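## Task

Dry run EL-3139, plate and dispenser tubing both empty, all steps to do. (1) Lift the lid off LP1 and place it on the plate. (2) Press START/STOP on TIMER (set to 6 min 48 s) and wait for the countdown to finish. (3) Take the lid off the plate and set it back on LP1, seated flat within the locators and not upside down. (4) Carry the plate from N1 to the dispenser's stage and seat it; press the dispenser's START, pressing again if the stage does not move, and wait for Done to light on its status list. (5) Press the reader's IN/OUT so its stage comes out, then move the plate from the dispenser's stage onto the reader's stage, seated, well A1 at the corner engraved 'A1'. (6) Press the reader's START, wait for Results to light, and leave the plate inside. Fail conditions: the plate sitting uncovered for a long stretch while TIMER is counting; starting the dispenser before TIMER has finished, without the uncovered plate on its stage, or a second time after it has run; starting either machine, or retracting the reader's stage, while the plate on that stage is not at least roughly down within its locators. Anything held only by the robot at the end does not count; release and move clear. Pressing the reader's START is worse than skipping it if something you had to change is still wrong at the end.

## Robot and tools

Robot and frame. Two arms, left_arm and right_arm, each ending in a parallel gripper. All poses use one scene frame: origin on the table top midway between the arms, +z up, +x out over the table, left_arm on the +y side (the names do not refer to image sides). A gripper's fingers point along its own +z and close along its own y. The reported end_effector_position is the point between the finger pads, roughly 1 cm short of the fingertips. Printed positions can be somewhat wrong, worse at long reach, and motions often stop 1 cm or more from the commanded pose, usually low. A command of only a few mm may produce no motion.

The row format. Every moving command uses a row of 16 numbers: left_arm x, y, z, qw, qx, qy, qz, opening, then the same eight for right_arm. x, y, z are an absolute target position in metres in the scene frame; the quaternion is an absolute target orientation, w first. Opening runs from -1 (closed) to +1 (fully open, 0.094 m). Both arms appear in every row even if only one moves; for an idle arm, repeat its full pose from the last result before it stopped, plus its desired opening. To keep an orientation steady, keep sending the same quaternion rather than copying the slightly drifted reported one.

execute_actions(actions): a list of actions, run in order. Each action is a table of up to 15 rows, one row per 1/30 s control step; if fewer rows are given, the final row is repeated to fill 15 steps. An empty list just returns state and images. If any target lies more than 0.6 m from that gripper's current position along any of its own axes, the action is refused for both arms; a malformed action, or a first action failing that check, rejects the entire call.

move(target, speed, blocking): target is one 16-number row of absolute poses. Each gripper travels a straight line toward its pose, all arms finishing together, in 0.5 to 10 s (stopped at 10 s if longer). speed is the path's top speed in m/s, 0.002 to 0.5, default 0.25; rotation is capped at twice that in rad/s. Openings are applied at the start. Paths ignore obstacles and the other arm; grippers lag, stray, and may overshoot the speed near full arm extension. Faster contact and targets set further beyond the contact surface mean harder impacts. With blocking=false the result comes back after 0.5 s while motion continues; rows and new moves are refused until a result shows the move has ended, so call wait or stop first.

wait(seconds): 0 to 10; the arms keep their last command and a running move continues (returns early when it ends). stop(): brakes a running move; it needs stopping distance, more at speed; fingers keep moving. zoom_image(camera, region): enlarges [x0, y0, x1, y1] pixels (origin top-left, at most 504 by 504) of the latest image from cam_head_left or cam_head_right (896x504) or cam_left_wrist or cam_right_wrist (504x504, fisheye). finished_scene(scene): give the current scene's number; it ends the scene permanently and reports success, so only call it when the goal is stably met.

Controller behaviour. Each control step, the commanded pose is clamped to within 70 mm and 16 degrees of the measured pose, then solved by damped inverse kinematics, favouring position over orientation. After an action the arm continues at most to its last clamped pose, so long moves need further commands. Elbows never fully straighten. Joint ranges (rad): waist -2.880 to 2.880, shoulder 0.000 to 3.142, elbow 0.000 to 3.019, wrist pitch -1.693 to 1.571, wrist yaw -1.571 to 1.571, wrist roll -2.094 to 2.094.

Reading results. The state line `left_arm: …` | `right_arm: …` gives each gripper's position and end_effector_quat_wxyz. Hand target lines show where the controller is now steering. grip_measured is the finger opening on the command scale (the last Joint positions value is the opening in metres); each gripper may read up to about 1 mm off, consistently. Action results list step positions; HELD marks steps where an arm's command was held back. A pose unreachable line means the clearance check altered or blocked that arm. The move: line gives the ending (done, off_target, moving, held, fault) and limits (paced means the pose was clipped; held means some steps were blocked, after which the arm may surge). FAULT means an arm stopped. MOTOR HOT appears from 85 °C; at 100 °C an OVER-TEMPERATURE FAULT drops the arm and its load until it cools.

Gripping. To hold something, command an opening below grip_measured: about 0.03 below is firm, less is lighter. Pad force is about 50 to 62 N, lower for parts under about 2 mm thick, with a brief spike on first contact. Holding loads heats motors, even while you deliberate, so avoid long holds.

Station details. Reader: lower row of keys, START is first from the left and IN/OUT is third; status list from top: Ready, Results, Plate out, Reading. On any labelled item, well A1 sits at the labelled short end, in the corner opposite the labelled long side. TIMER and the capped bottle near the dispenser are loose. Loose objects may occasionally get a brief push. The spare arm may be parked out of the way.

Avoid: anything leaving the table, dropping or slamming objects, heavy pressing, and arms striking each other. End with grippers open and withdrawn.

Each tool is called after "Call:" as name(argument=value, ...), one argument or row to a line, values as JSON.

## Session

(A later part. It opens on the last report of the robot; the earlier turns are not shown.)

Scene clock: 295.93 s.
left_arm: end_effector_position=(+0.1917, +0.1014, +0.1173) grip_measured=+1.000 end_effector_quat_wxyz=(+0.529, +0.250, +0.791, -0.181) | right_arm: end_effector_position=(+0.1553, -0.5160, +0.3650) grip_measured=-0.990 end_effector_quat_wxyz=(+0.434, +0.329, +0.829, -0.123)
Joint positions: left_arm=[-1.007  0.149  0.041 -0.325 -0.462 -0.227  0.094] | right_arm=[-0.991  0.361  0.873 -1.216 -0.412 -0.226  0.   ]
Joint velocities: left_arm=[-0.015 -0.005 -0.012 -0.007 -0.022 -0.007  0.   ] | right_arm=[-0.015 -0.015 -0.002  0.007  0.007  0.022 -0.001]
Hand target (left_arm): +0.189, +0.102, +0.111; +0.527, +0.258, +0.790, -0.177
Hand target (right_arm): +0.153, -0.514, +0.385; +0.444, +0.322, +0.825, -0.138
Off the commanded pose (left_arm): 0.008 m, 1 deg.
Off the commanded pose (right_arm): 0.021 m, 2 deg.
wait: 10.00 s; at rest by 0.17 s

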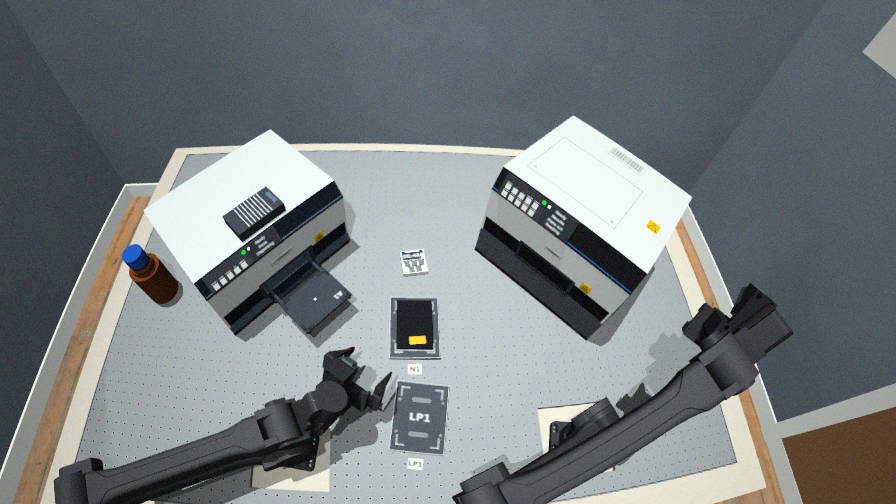

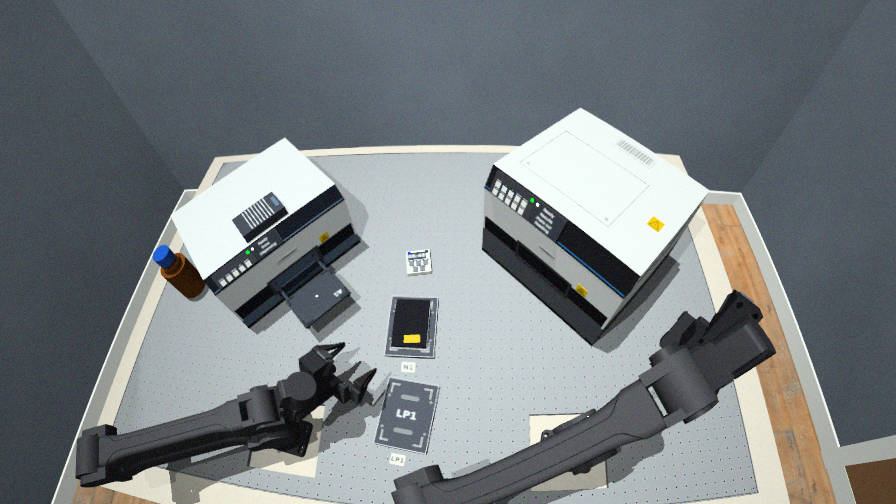

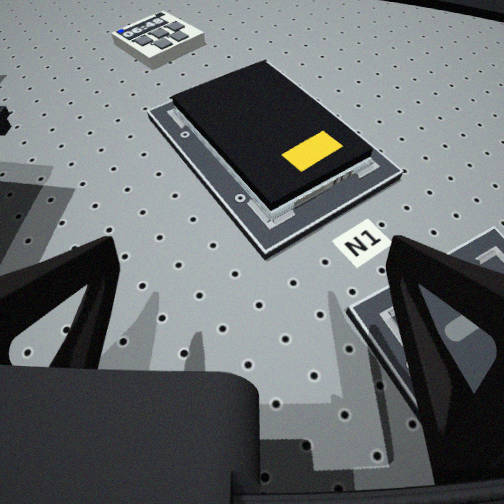

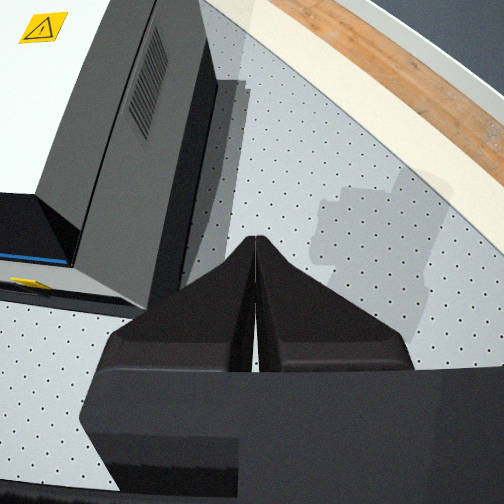

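Call:
wait(
  seconds=10,
)

Call:
wait(
  seconds=10,
)

Call:
wait(
  seconds=10,
)

Scene clock: 307.40 s.
left_arm: end_effector_position=(+0.1917, +0.1014, +0.1173) grip_measured=+1.000 end_effector_quat_wxyz=(+0.529, +0.250, +0.791, -0.181) | right_arm: end_effector_position=(+0.1553, -0.5160, +0.3650) grip_measured=-0.990 end_effector_quat_wxyz=(+0.434, +0.329, +0.829, -0.123)
Joint positions: left_arm=[-1.007  0.149  0.041 -0.325 -0.462 -0.227  0.094] | right_arm=[-0.991  0.361  0.873 -1.216 -0.412 -0.226  0.   ]
Joint velocities: left_arm=[-0.015  0.005 -0.012  0.007  0.037 -0.037  0.   ] | right_arm=[-0.015 -0.015 -0.007 -0.002 -0.022  0.022 -0.001]
Hand target (left_arm): +0.189, +0.102, +0.111; +0.527, +0.258, +0.790, -0.177
Hand target (right_arm): +0.153, -0.514, +0.385; +0.444, +0.322, +0.825, -0.138
Off the commanded pose (left_arm): 0.008 m, 1 deg.
Off the commanded pose (right_arm): 0.021 m, 2 deg.
wait: 10.00 s; at rest from the start

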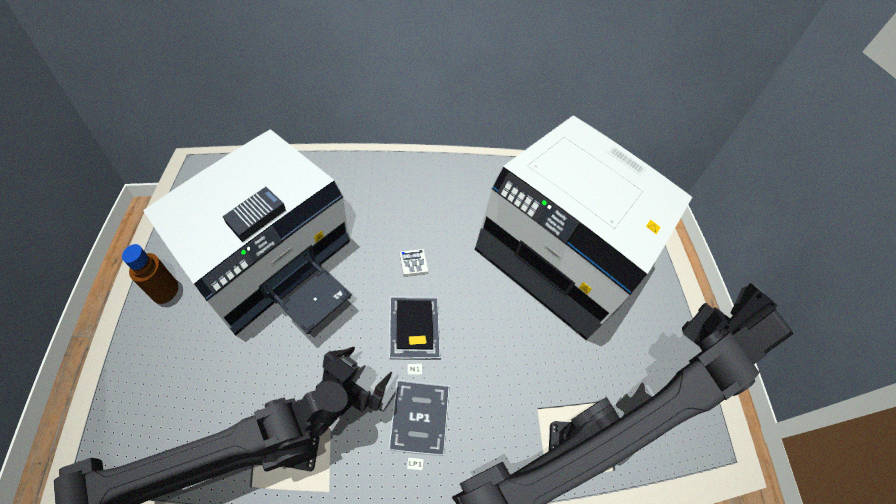

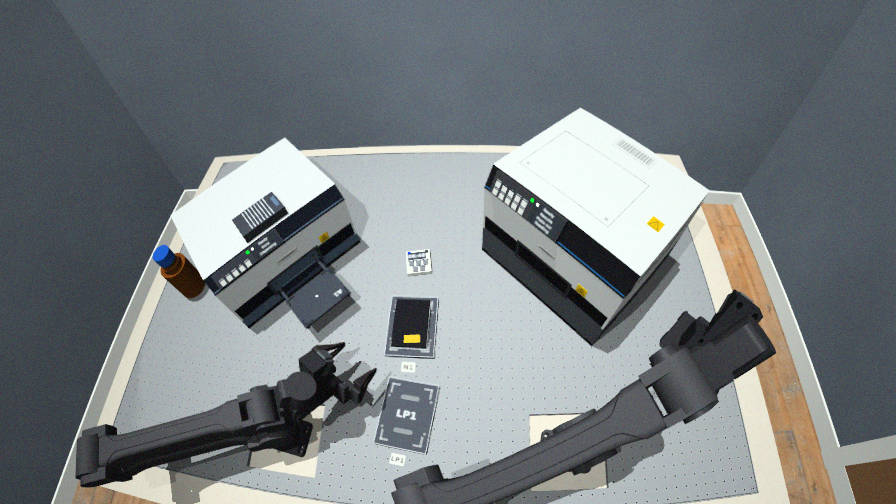

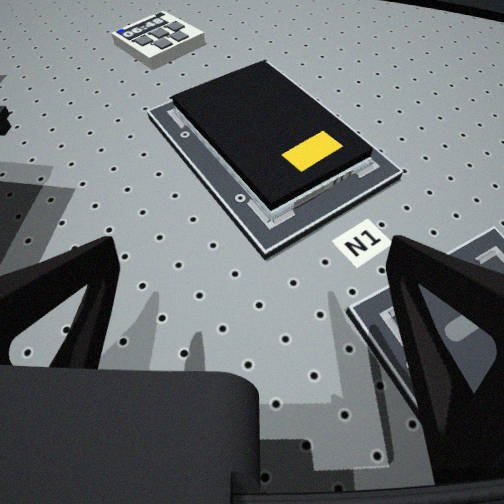

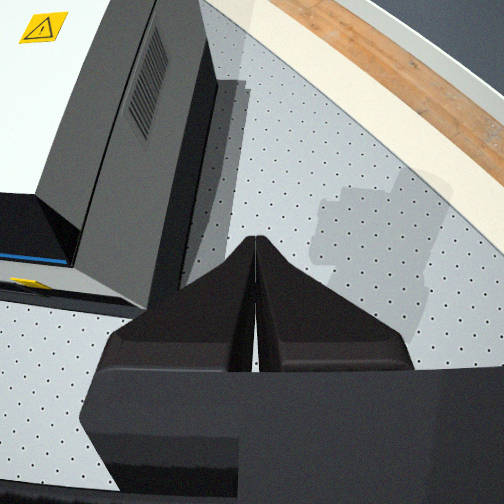

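Scene clock: 317.40 s.
left_arm: end_effector_position=(+0.1917, +0.1014, +0.1173) grip_measured=+1.000 end_effector_quat_wxyz=(+0.529, +0.250, +0.791, -0.181) | right_arm: end_effector_position=(+0.1553, -0.5160, +0.3650) grip_measured=-0.990 end_effector_quat_wxyz=(+0.434, +0.329, +0.829, -0.123)
Joint positions: left_arm=[-1.007  0.149  0.041 -0.325 -0.462 -0.227  0.094] | right_arm=[-0.991  0.361  0.873 -1.216 -0.412 -0.226  0.   ]
Joint velocities: left_arm=[-0.005 -0.005  0.007 -0.012  0.007  0.037  0.   ] | right_arm=[-0.005 -0.005 -0.017 -0.022 -0.051 -0.066 -0.   ]
Hand target (left_arm): +0.189, +0.102, +0.111; +0.527, +0.258, +0.790, -0.177
Hand target (right_arm): +0.153, -0.514, +0.385; +0.444, +0.322, +0.825, -0.138
Off the commanded pose (left_arm): 0.008 m, 1 deg.
Off the commanded pose (right_arm): 0.021 m, 2 deg.
wait: 10.00 s; at rest by 0.17 s

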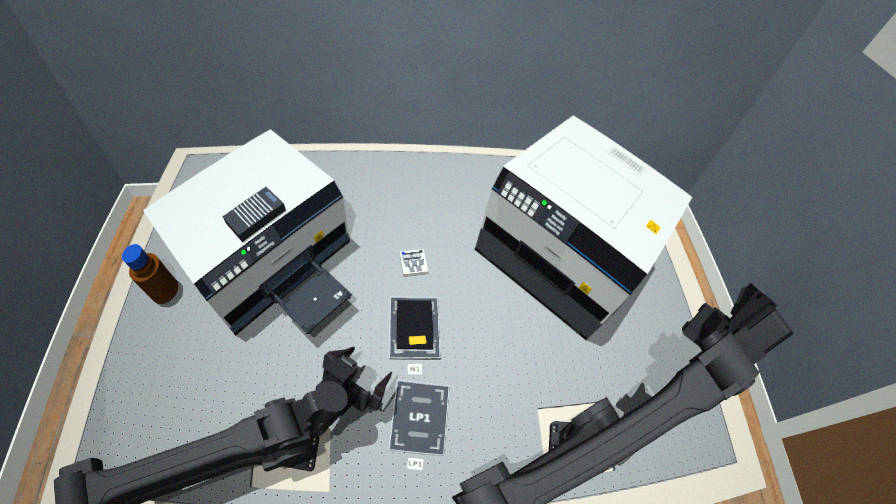

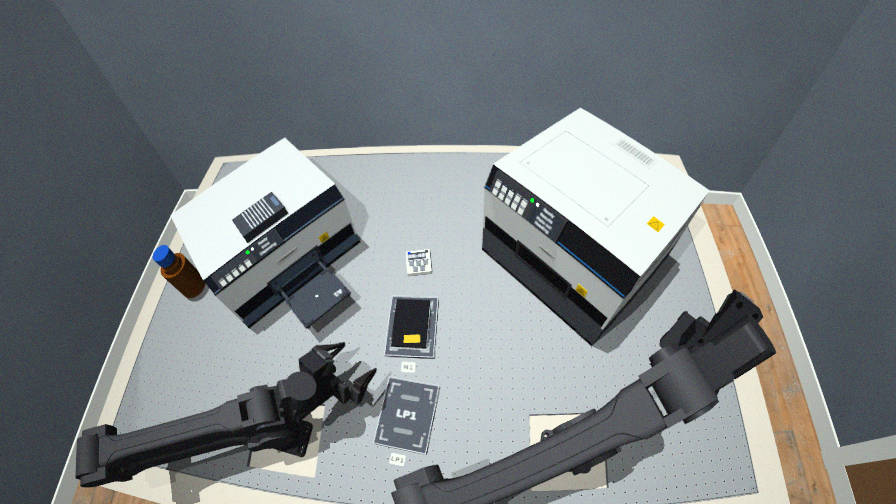

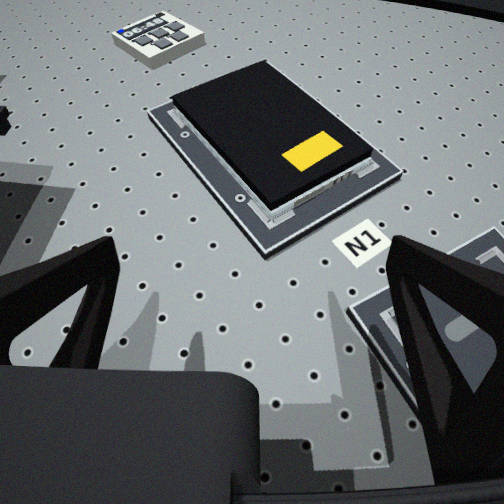

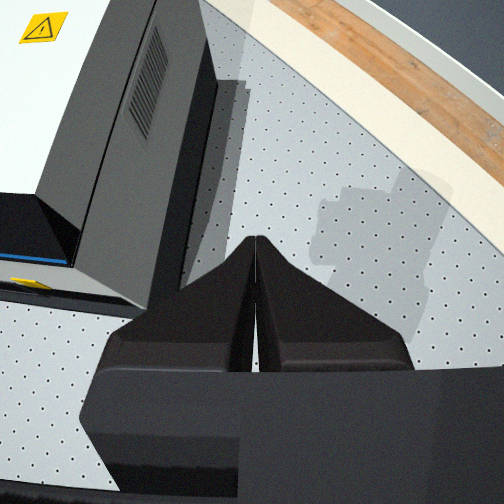

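Scene clock: 327.40 s.
left_arm: end_effector_position=(+0.1917, +0.1014, +0.1173) grip_measured=+1.000 end_effector_quat_wxyz=(+0.529, +0.250, +0.791, -0.181) | right_arm: end_effector_position=(+0.1553, -0.5160, +0.3650) grip_measured=-0.990 end_effector_quat_wxyz=(+0.434, +0.329, +0.829, -0.123)
Joint positions: left_arm=[-1.007  0.149  0.041 -0.325 -0.462 -0.227  0.094] | right_arm=[-0.991  0.361  0.873 -1.216 -0.412 -0.226  0.   ]
Joint velocities: left_arm=[-0.005 -0.015  0.002 -0.012 -0.022 -0.022  0.   ] | right_arm=[-0.005 -0.005  0.002 -0.012 -0.007  0.051  0.001]
Hand target (left_arm): +0.189, +0.102, +0.111; +0.527, +0.258, +0.790, -0.177
Hand target (right_arm): +0.153, -0.514, +0.385; +0.444, +0.322, +0.825, -0.138
Off the commanded pose (left_arm): 0.008 m, 1 deg.
Off the commanded pose (right_arm): 0.021 m, 2 deg.
wait: 10.00 s; at rest by 0.17 s

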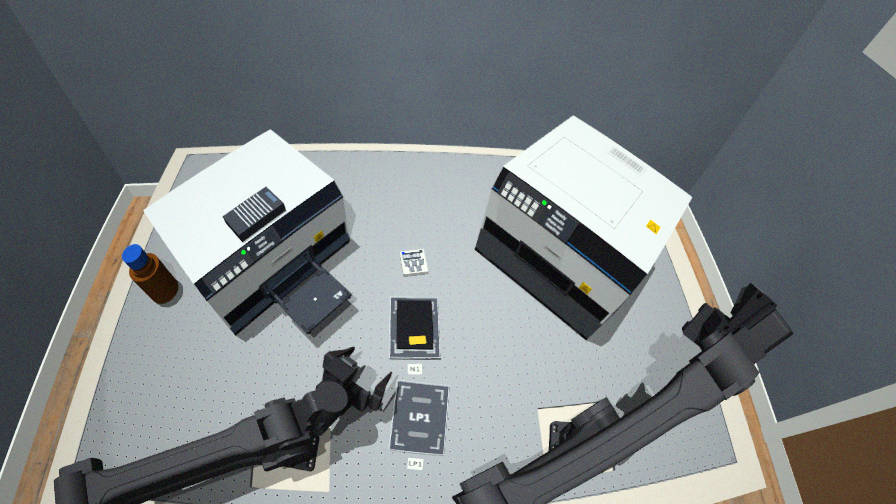

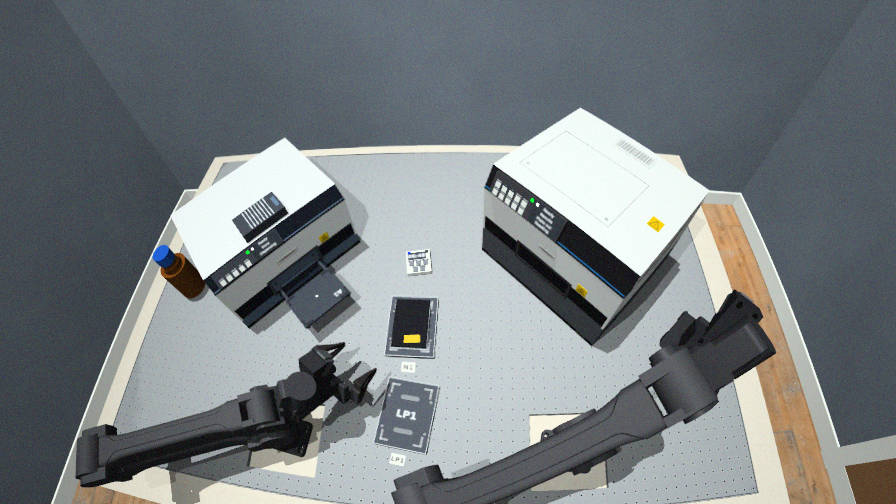

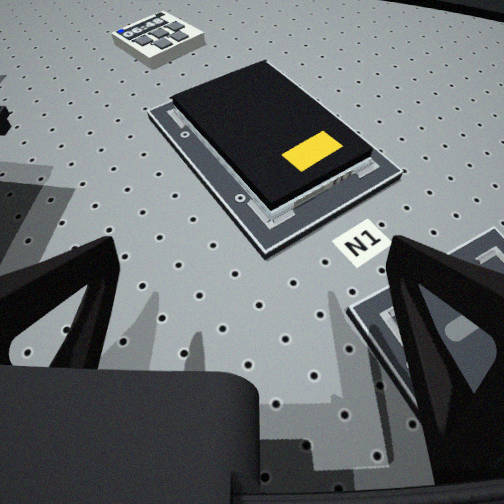

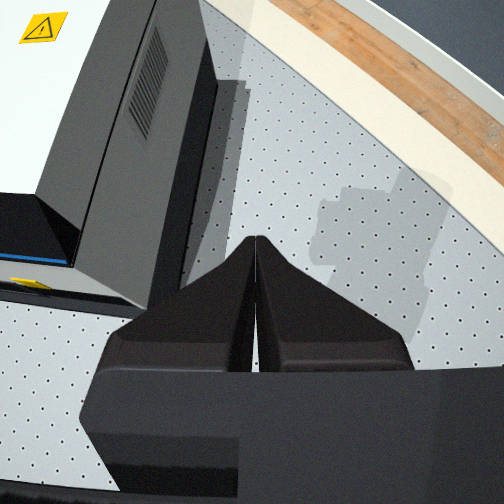

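Call:
wait(
  seconds=10,
)

Call:
wait(
  seconds=10,
)

Scene clock: 338.50 s.
left_arm: end_effector_position=(+0.1917, +0.1014, +0.1173) grip_measured=+1.000 end_effector_quat_wxyz=(+0.529, +0.250, +0.791, -0.181) | right_arm: end_effector_position=(+0.1553, -0.5160, +0.3650) grip_measured=-0.990 end_effector_quat_wxyz=(+0.434, +0.329, +0.829, -0.123)
Joint positions: left_arm=[-1.007  0.149  0.041 -0.325 -0.462 -0.227  0.094] | right_arm=[-0.991  0.361  0.873 -1.216 -0.412 -0.226  0.   ]
Joint velocities: left_arm=[ 0.005 -0.015  0.012 -0.002  0.037  0.022  0.   ] | right_arm=[-0.015  0.005 -0.002 -0.012  0.022 -0.066 -0.001]
Hand target (left_arm): +0.189, +0.102, +0.111; +0.527, +0.258, +0.790, -0.177
Hand target (right_arm): +0.153, -0.514, +0.385; +0.444, +0.322, +0.825, -0.138
Off the commanded pose (left_arm): 0.008 m, 1 deg.
Off the commanded pose (right_arm): 0.021 m, 2 deg.
wait: 10.00 s; at rest from the start

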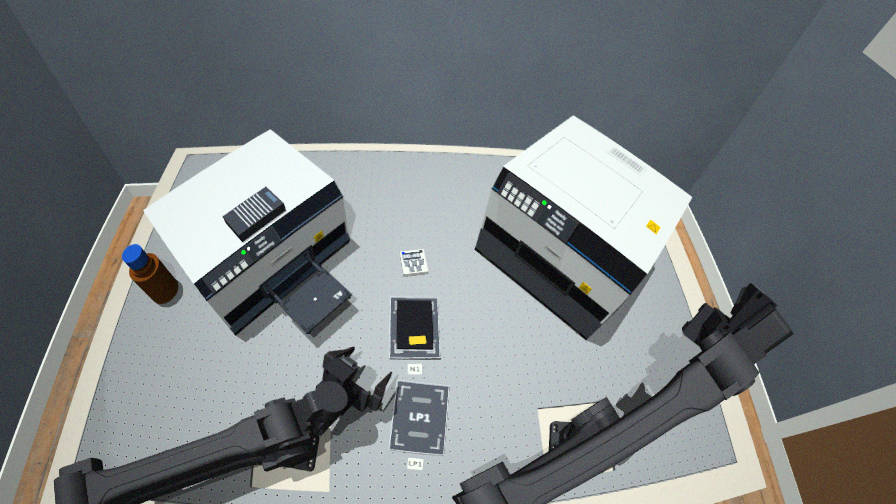

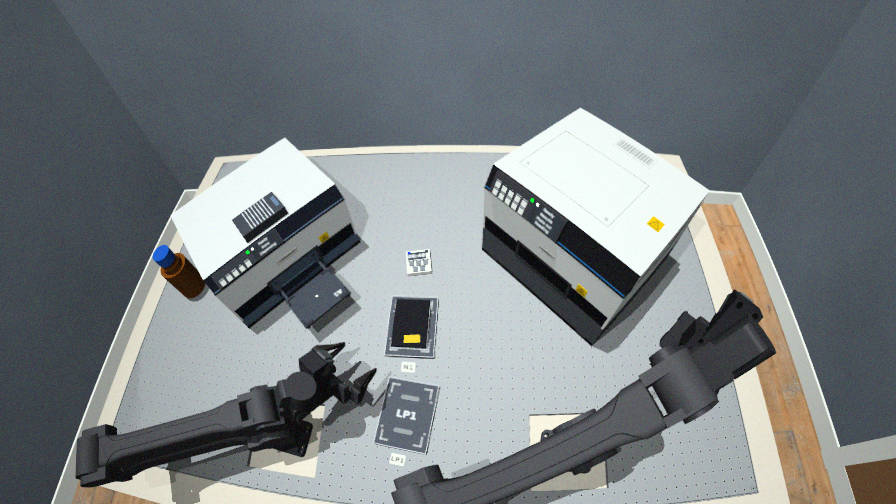

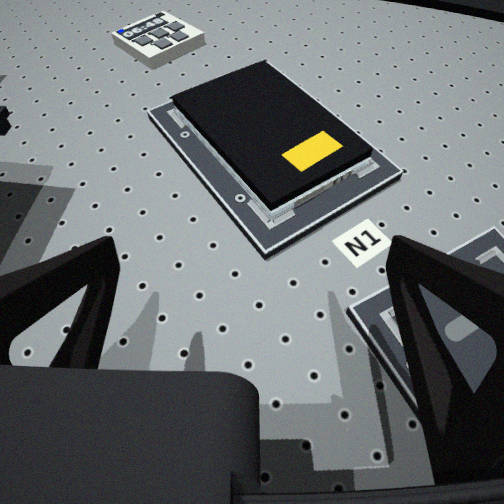

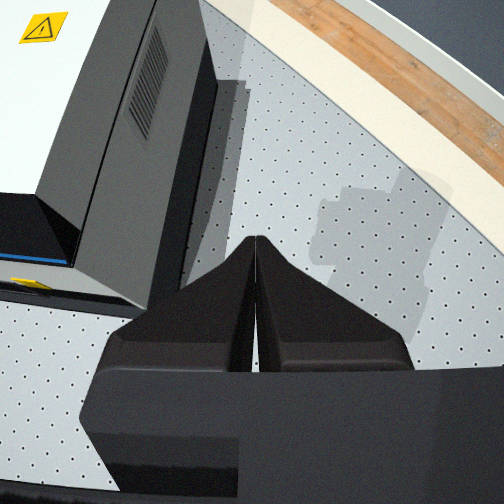

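Scene clock: 348.50 s.
left_arm: end_effector_position=(+0.1917, +0.1014, +0.1173) grip_measured=+1.000 end_effector_quat_wxyz=(+0.529, +0.250, +0.791, -0.181) | right_arm: end_effector_position=(+0.1553, -0.5160, +0.3650) grip_measured=-0.990 end_effector_quat_wxyz=(+0.434, +0.329, +0.829, -0.123)
Joint positions: left_arm=[-1.007  0.149  0.041 -0.325 -0.462 -0.227  0.094] | right_arm=[-0.991  0.361  0.873 -1.216 -0.412 -0.226  0.   ]
Joint velocities: left_arm=[-0.015 -0.015  0.007  0.002 -0.022  0.037  0.   ] | right_arm=[ 0.005 -0.005  0.017  0.002 -0.125  0.051  0.001]
Hand target (left_arm): +0.189, +0.102, +0.111; +0.527, +0.258, +0.790, -0.177
Hand target (right_arm): +0.153, -0.514, +0.385; +0.444, +0.322, +0.825, -0.138
Off the commanded pose (left_arm): 0.008 m, 1 deg.
Off the commanded pose (right_arm): 0.021 m, 2 deg.
wait: 10.00 s; at rest by 0.17 s

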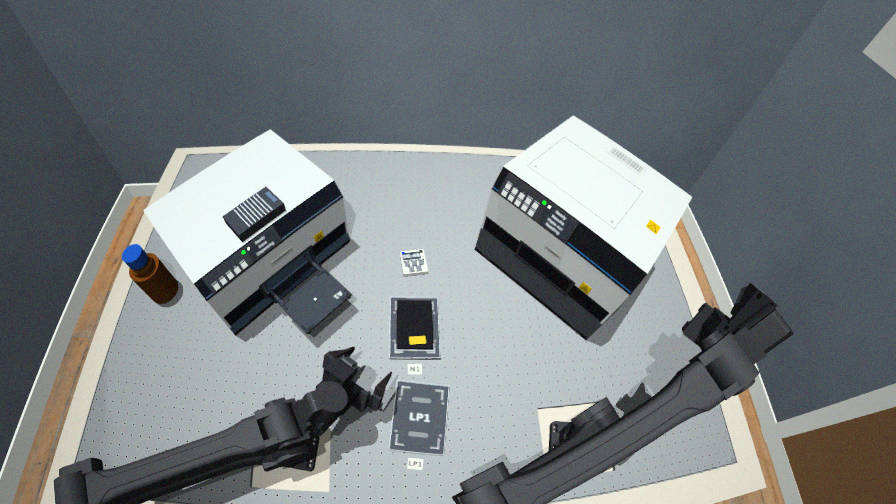

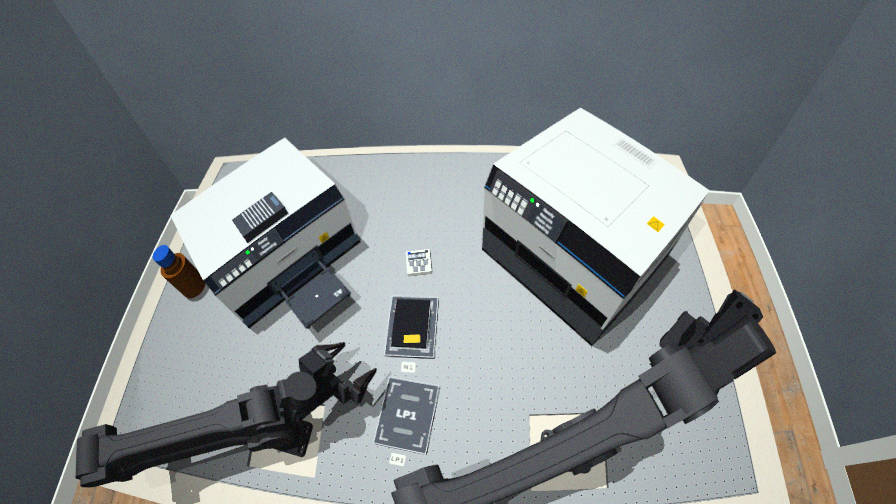

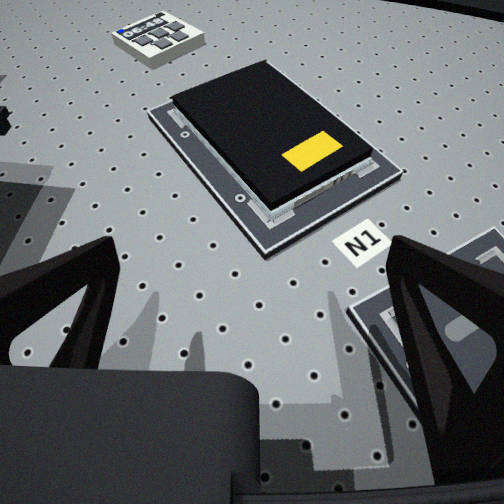

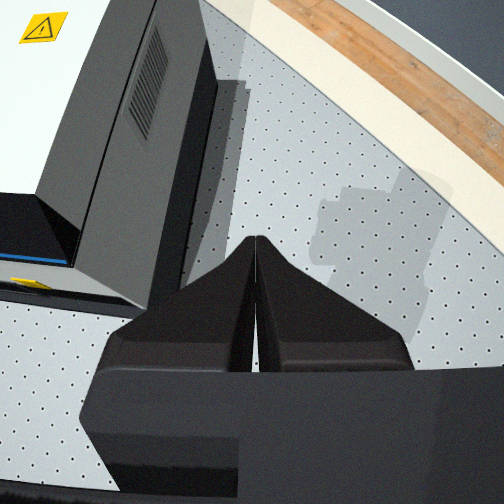

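Call:
wait(
  seconds=10,
)

Scene clock: 359.77 s.
left_arm: end_effector_position=(+0.1917, +0.1014, +0.1173) grip_measured=+1.000 end_effector_quat_wxyz=(+0.529, +0.250, +0.791, -0.181) | right_arm: end_effector_position=(+0.1553, -0.5160, +0.3650) grip_measured=-0.990 end_effector_quat_wxyz=(+0.434, +0.329, +0.829, -0.123)
Joint positions: left_arm=[-1.007  0.149  0.041 -0.325 -0.462 -0.227  0.094] | right_arm=[-0.991  0.361  0.873 -1.216 -0.412 -0.226  0.   ]
Joint velocities: left_arm=[-0.005  0.005  0.012 -0.007 -0.037 -0.022  0.   ] | right_arm=[-0.005 -0.015  0.007 -0.002 -0.022  0.007 -0.002]
Hand target (left_arm): +0.189, +0.102, +0.111; +0.527, +0.258, +0.790, -0.177
Hand target (right_arm): +0.153, -0.514, +0.385; +0.444, +0.322, +0.825, -0.138
Off the commanded pose (left_arm): 0.008 m, 1 deg.
Off the commanded pose (right_arm): 0.021 m, 2 deg.
wait: 10.00 s; at rest from the start

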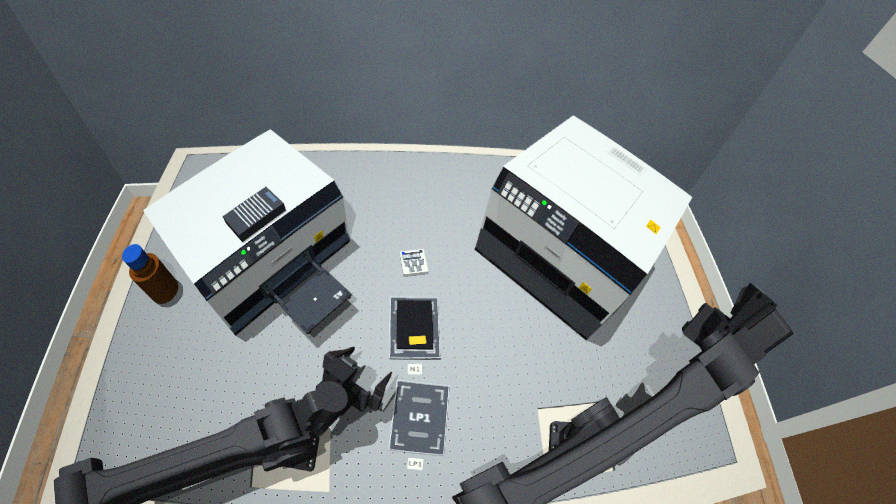

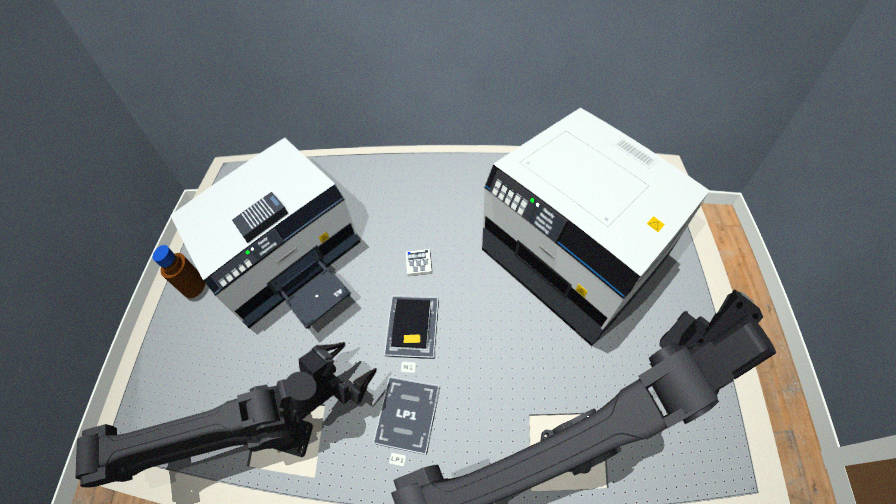

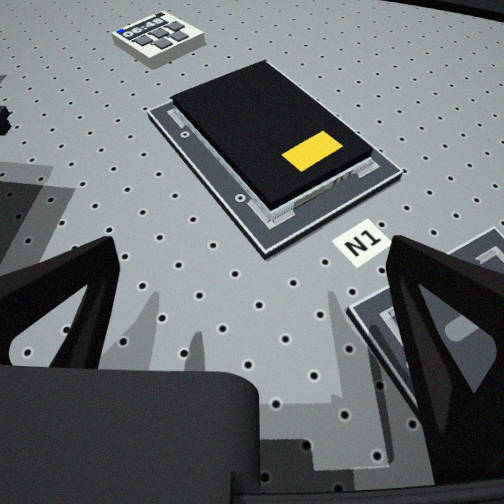

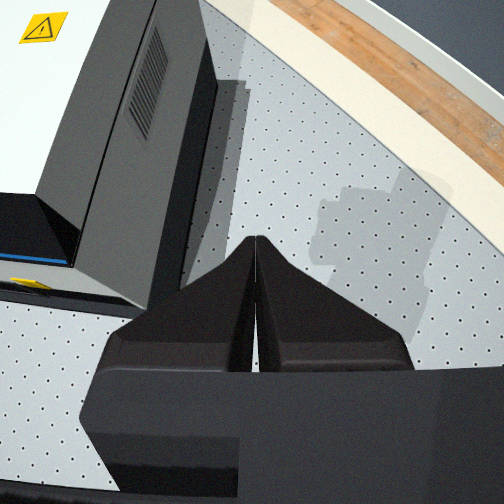

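Call:
wait(
  seconds=10,
)

Call:
wait(
  seconds=10,
)

Call:
wait(
  seconds=10,
)

Scene clock: 370.77 s.
left_arm: end_effector_position=(+0.1917, +0.1014, +0.1173) grip_measured=+1.000 end_effector_quat_wxyz=(+0.529, +0.250, +0.791, -0.181) | right_arm: end_effector_position=(+0.1553, -0.5160, +0.3650) grip_measured=-0.990 end_effector_quat_wxyz=(+0.434, +0.329, +0.829, -0.123)
Joint positions: left_arm=[-1.007  0.149  0.041 -0.325 -0.462 -0.227  0.094] | right_arm=[-0.991  0.361  0.873 -1.216 -0.412 -0.226  0.   ]
Joint velocities: left_arm=[-0.005  0.005 -0.012  0.017 -0.022  0.051  0.   ] | right_arm=[ 0.005 -0.005  0.002 -0.007 -0.022 -0.095  0.   ]
Hand target (left_arm): +0.189, +0.102, +0.111; +0.527, +0.258, +0.790, -0.177
Hand target (right_arm): +0.153, -0.514, +0.385; +0.444, +0.322, +0.825, -0.138
Off the commanded pose (left_arm): 0.008 m, 1 deg.
Off the commanded pose (right_arm): 0.021 m, 2 deg.
wait: 10.00 s; at rest from the start

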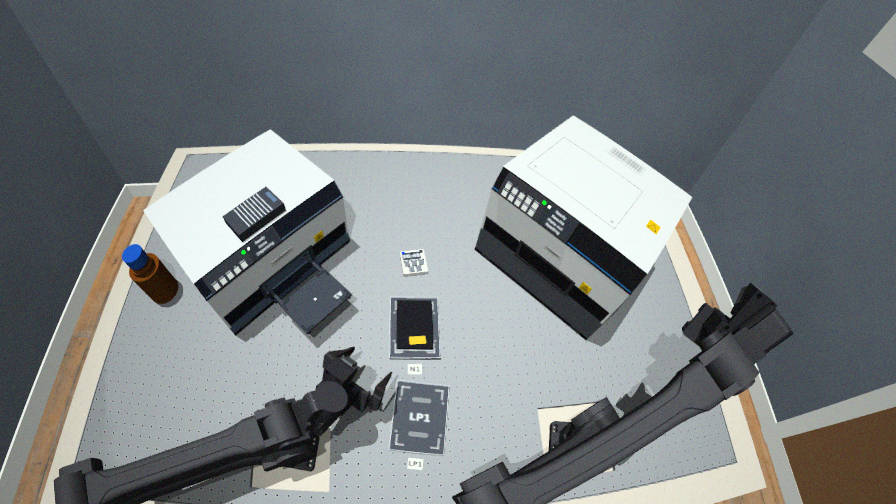

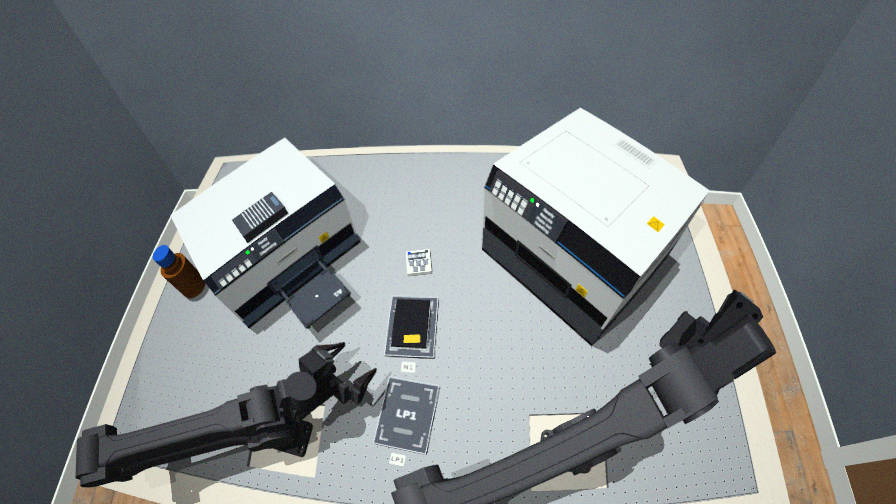

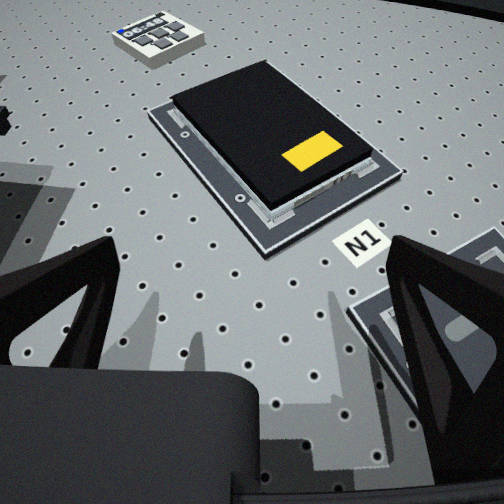

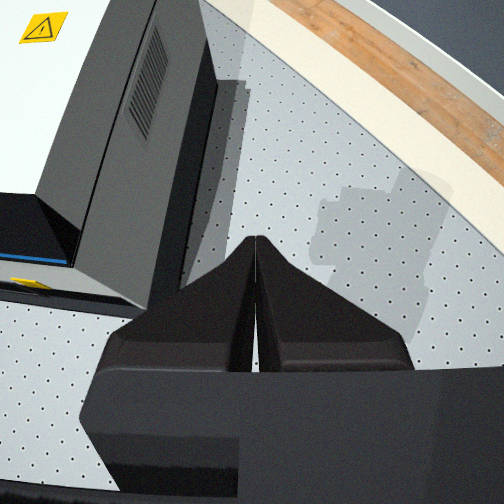

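Scene clock: 380.77 s.
left_arm: end_effector_position=(+0.1917, +0.1014, +0.1173) grip_measured=+1.000 end_effector_quat_wxyz=(+0.529, +0.250, +0.791, -0.181) | right_arm: end_effector_position=(+0.1553, -0.5160, +0.3650) grip_measured=-0.990 end_effector_quat_wxyz=(+0.434, +0.329, +0.829, -0.123)
Joint positions: left_arm=[-1.007  0.149  0.041 -0.325 -0.462 -0.227  0.094] | right_arm=[-0.991  0.361  0.873 -1.216 -0.412 -0.226  0.   ]
Joint velocities: left_arm=[-0.024 -0.005 -0.007 -0.002 -0.007 -0.007  0.   ] | right_arm=[-0.015 -0.005 -0.002 -0.012 -0.007  0.066 -0.001]
Hand target (left_arm): +0.189, +0.102, +0.111; +0.527, +0.258, +0.790, -0.177
Hand target (right_arm): +0.153, -0.514, +0.385; +0.444, +0.322, +0.825, -0.138
Off the commanded pose (left_arm): 0.008 m, 1 deg.
Off the commanded pose (right_arm): 0.021 m, 2 deg.
wait: 10.00 s; at rest by 0.17 s

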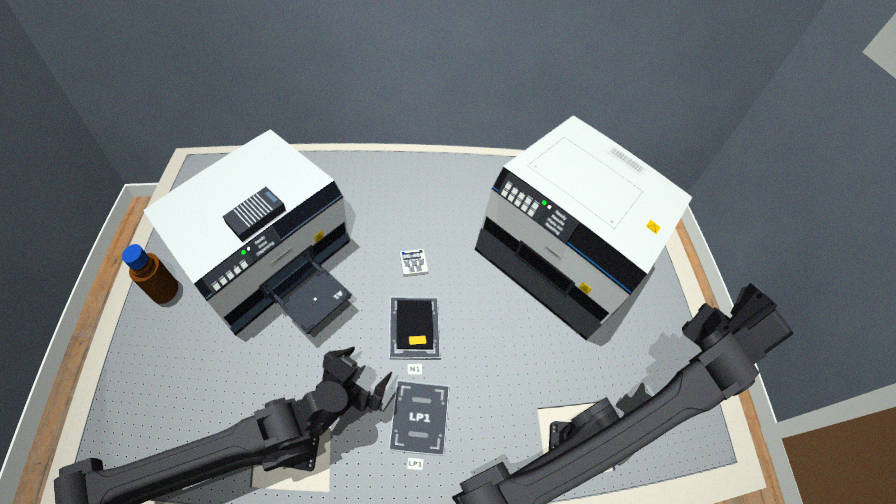

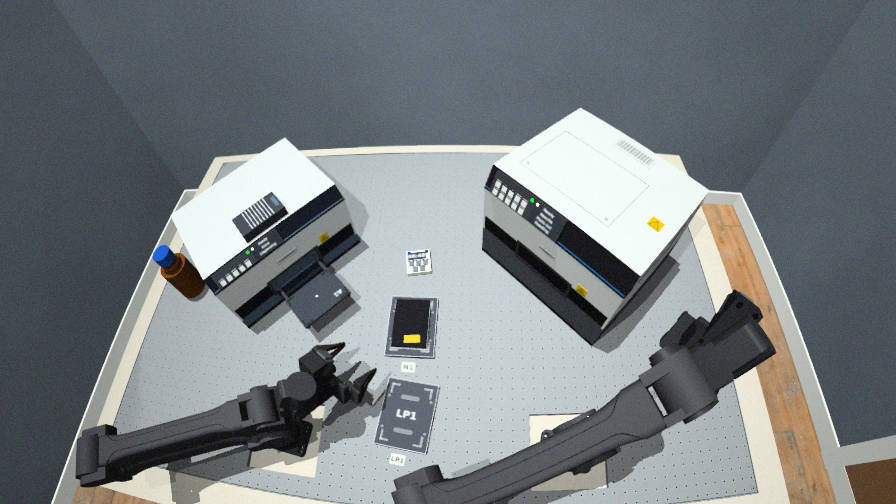

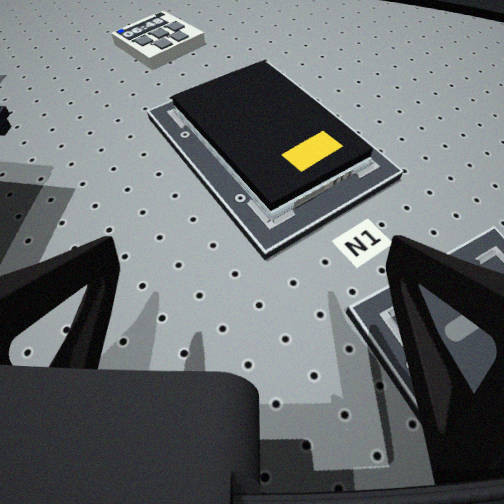

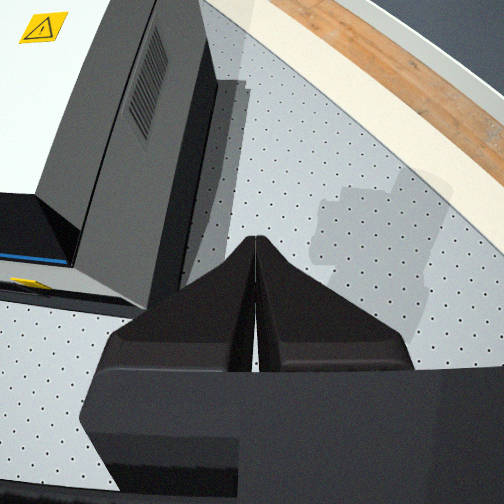

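Scene clock: 390.77 s.
left_arm: end_effector_position=(+0.1917, +0.1014, +0.1173) grip_measured=+1.000 end_effector_quat_wxyz=(+0.529, +0.250, +0.791, -0.181) | right_arm: end_effector_position=(+0.1553, -0.5160, +0.3650) grip_measured=-0.990 end_effector_quat_wxyz=(+0.434, +0.329, +0.829, -0.123)
Joint positions: left_arm=[-1.007  0.149  0.041 -0.325 -0.462 -0.227  0.094] | right_arm=[-0.991  0.361  0.873 -1.216 -0.412 -0.226  0.   ]
Joint velocities: left_arm=[-0.015 -0.005  0.017  0.017  0.007 -0.051  0.   ] | right_arm=[-0.005  0.005 -0.022  0.007 -0.066 -0.081 -0.001]
Hand target (left_arm): +0.189, +0.102, +0.111; +0.527, +0.258, +0.790, -0.177
Hand target (right_arm): +0.153, -0.514, +0.385; +0.444, +0.322, +0.825, -0.138
Off the commanded pose (left_arm): 0.008 m, 1 deg.
Off the commanded pose (right_arm): 0.021 m, 2 deg.
wait: 10.00 s; at rest by 0.17 s

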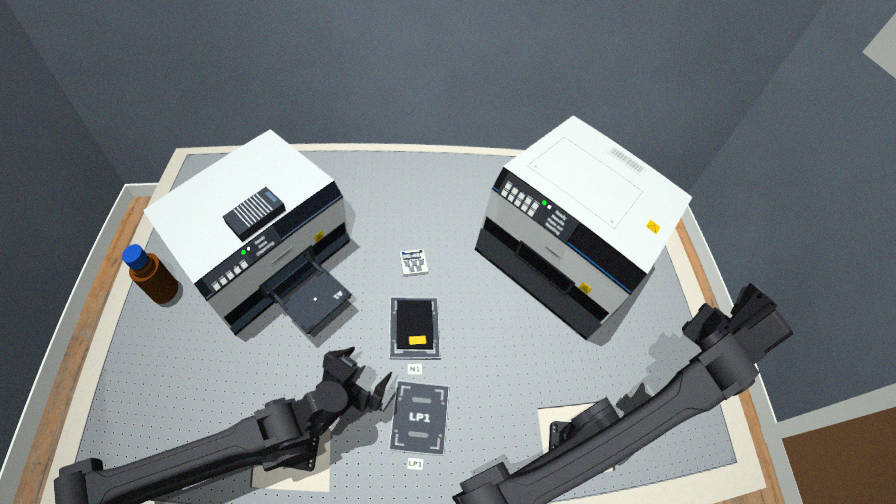

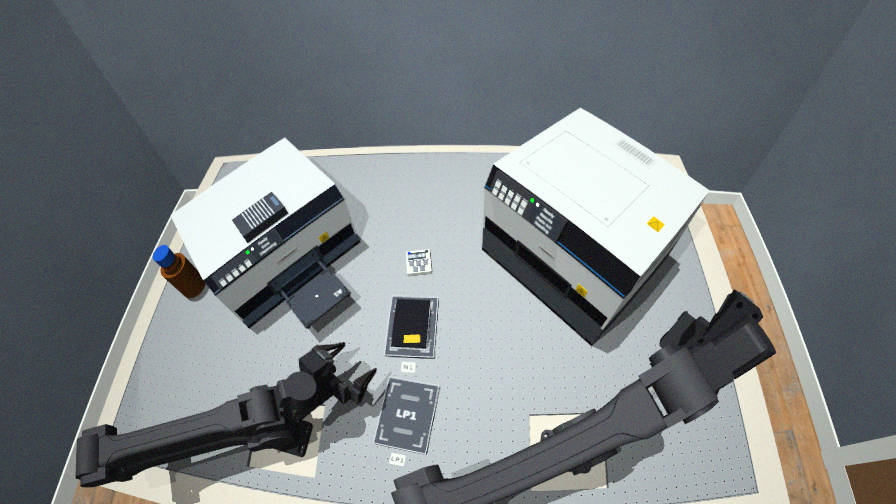

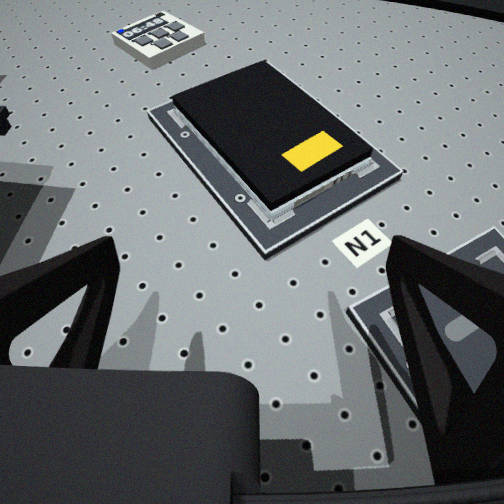

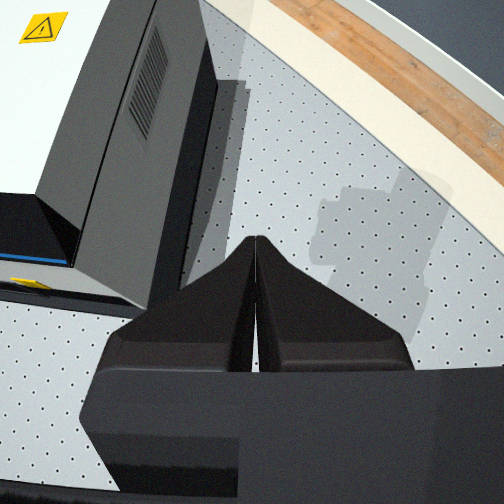

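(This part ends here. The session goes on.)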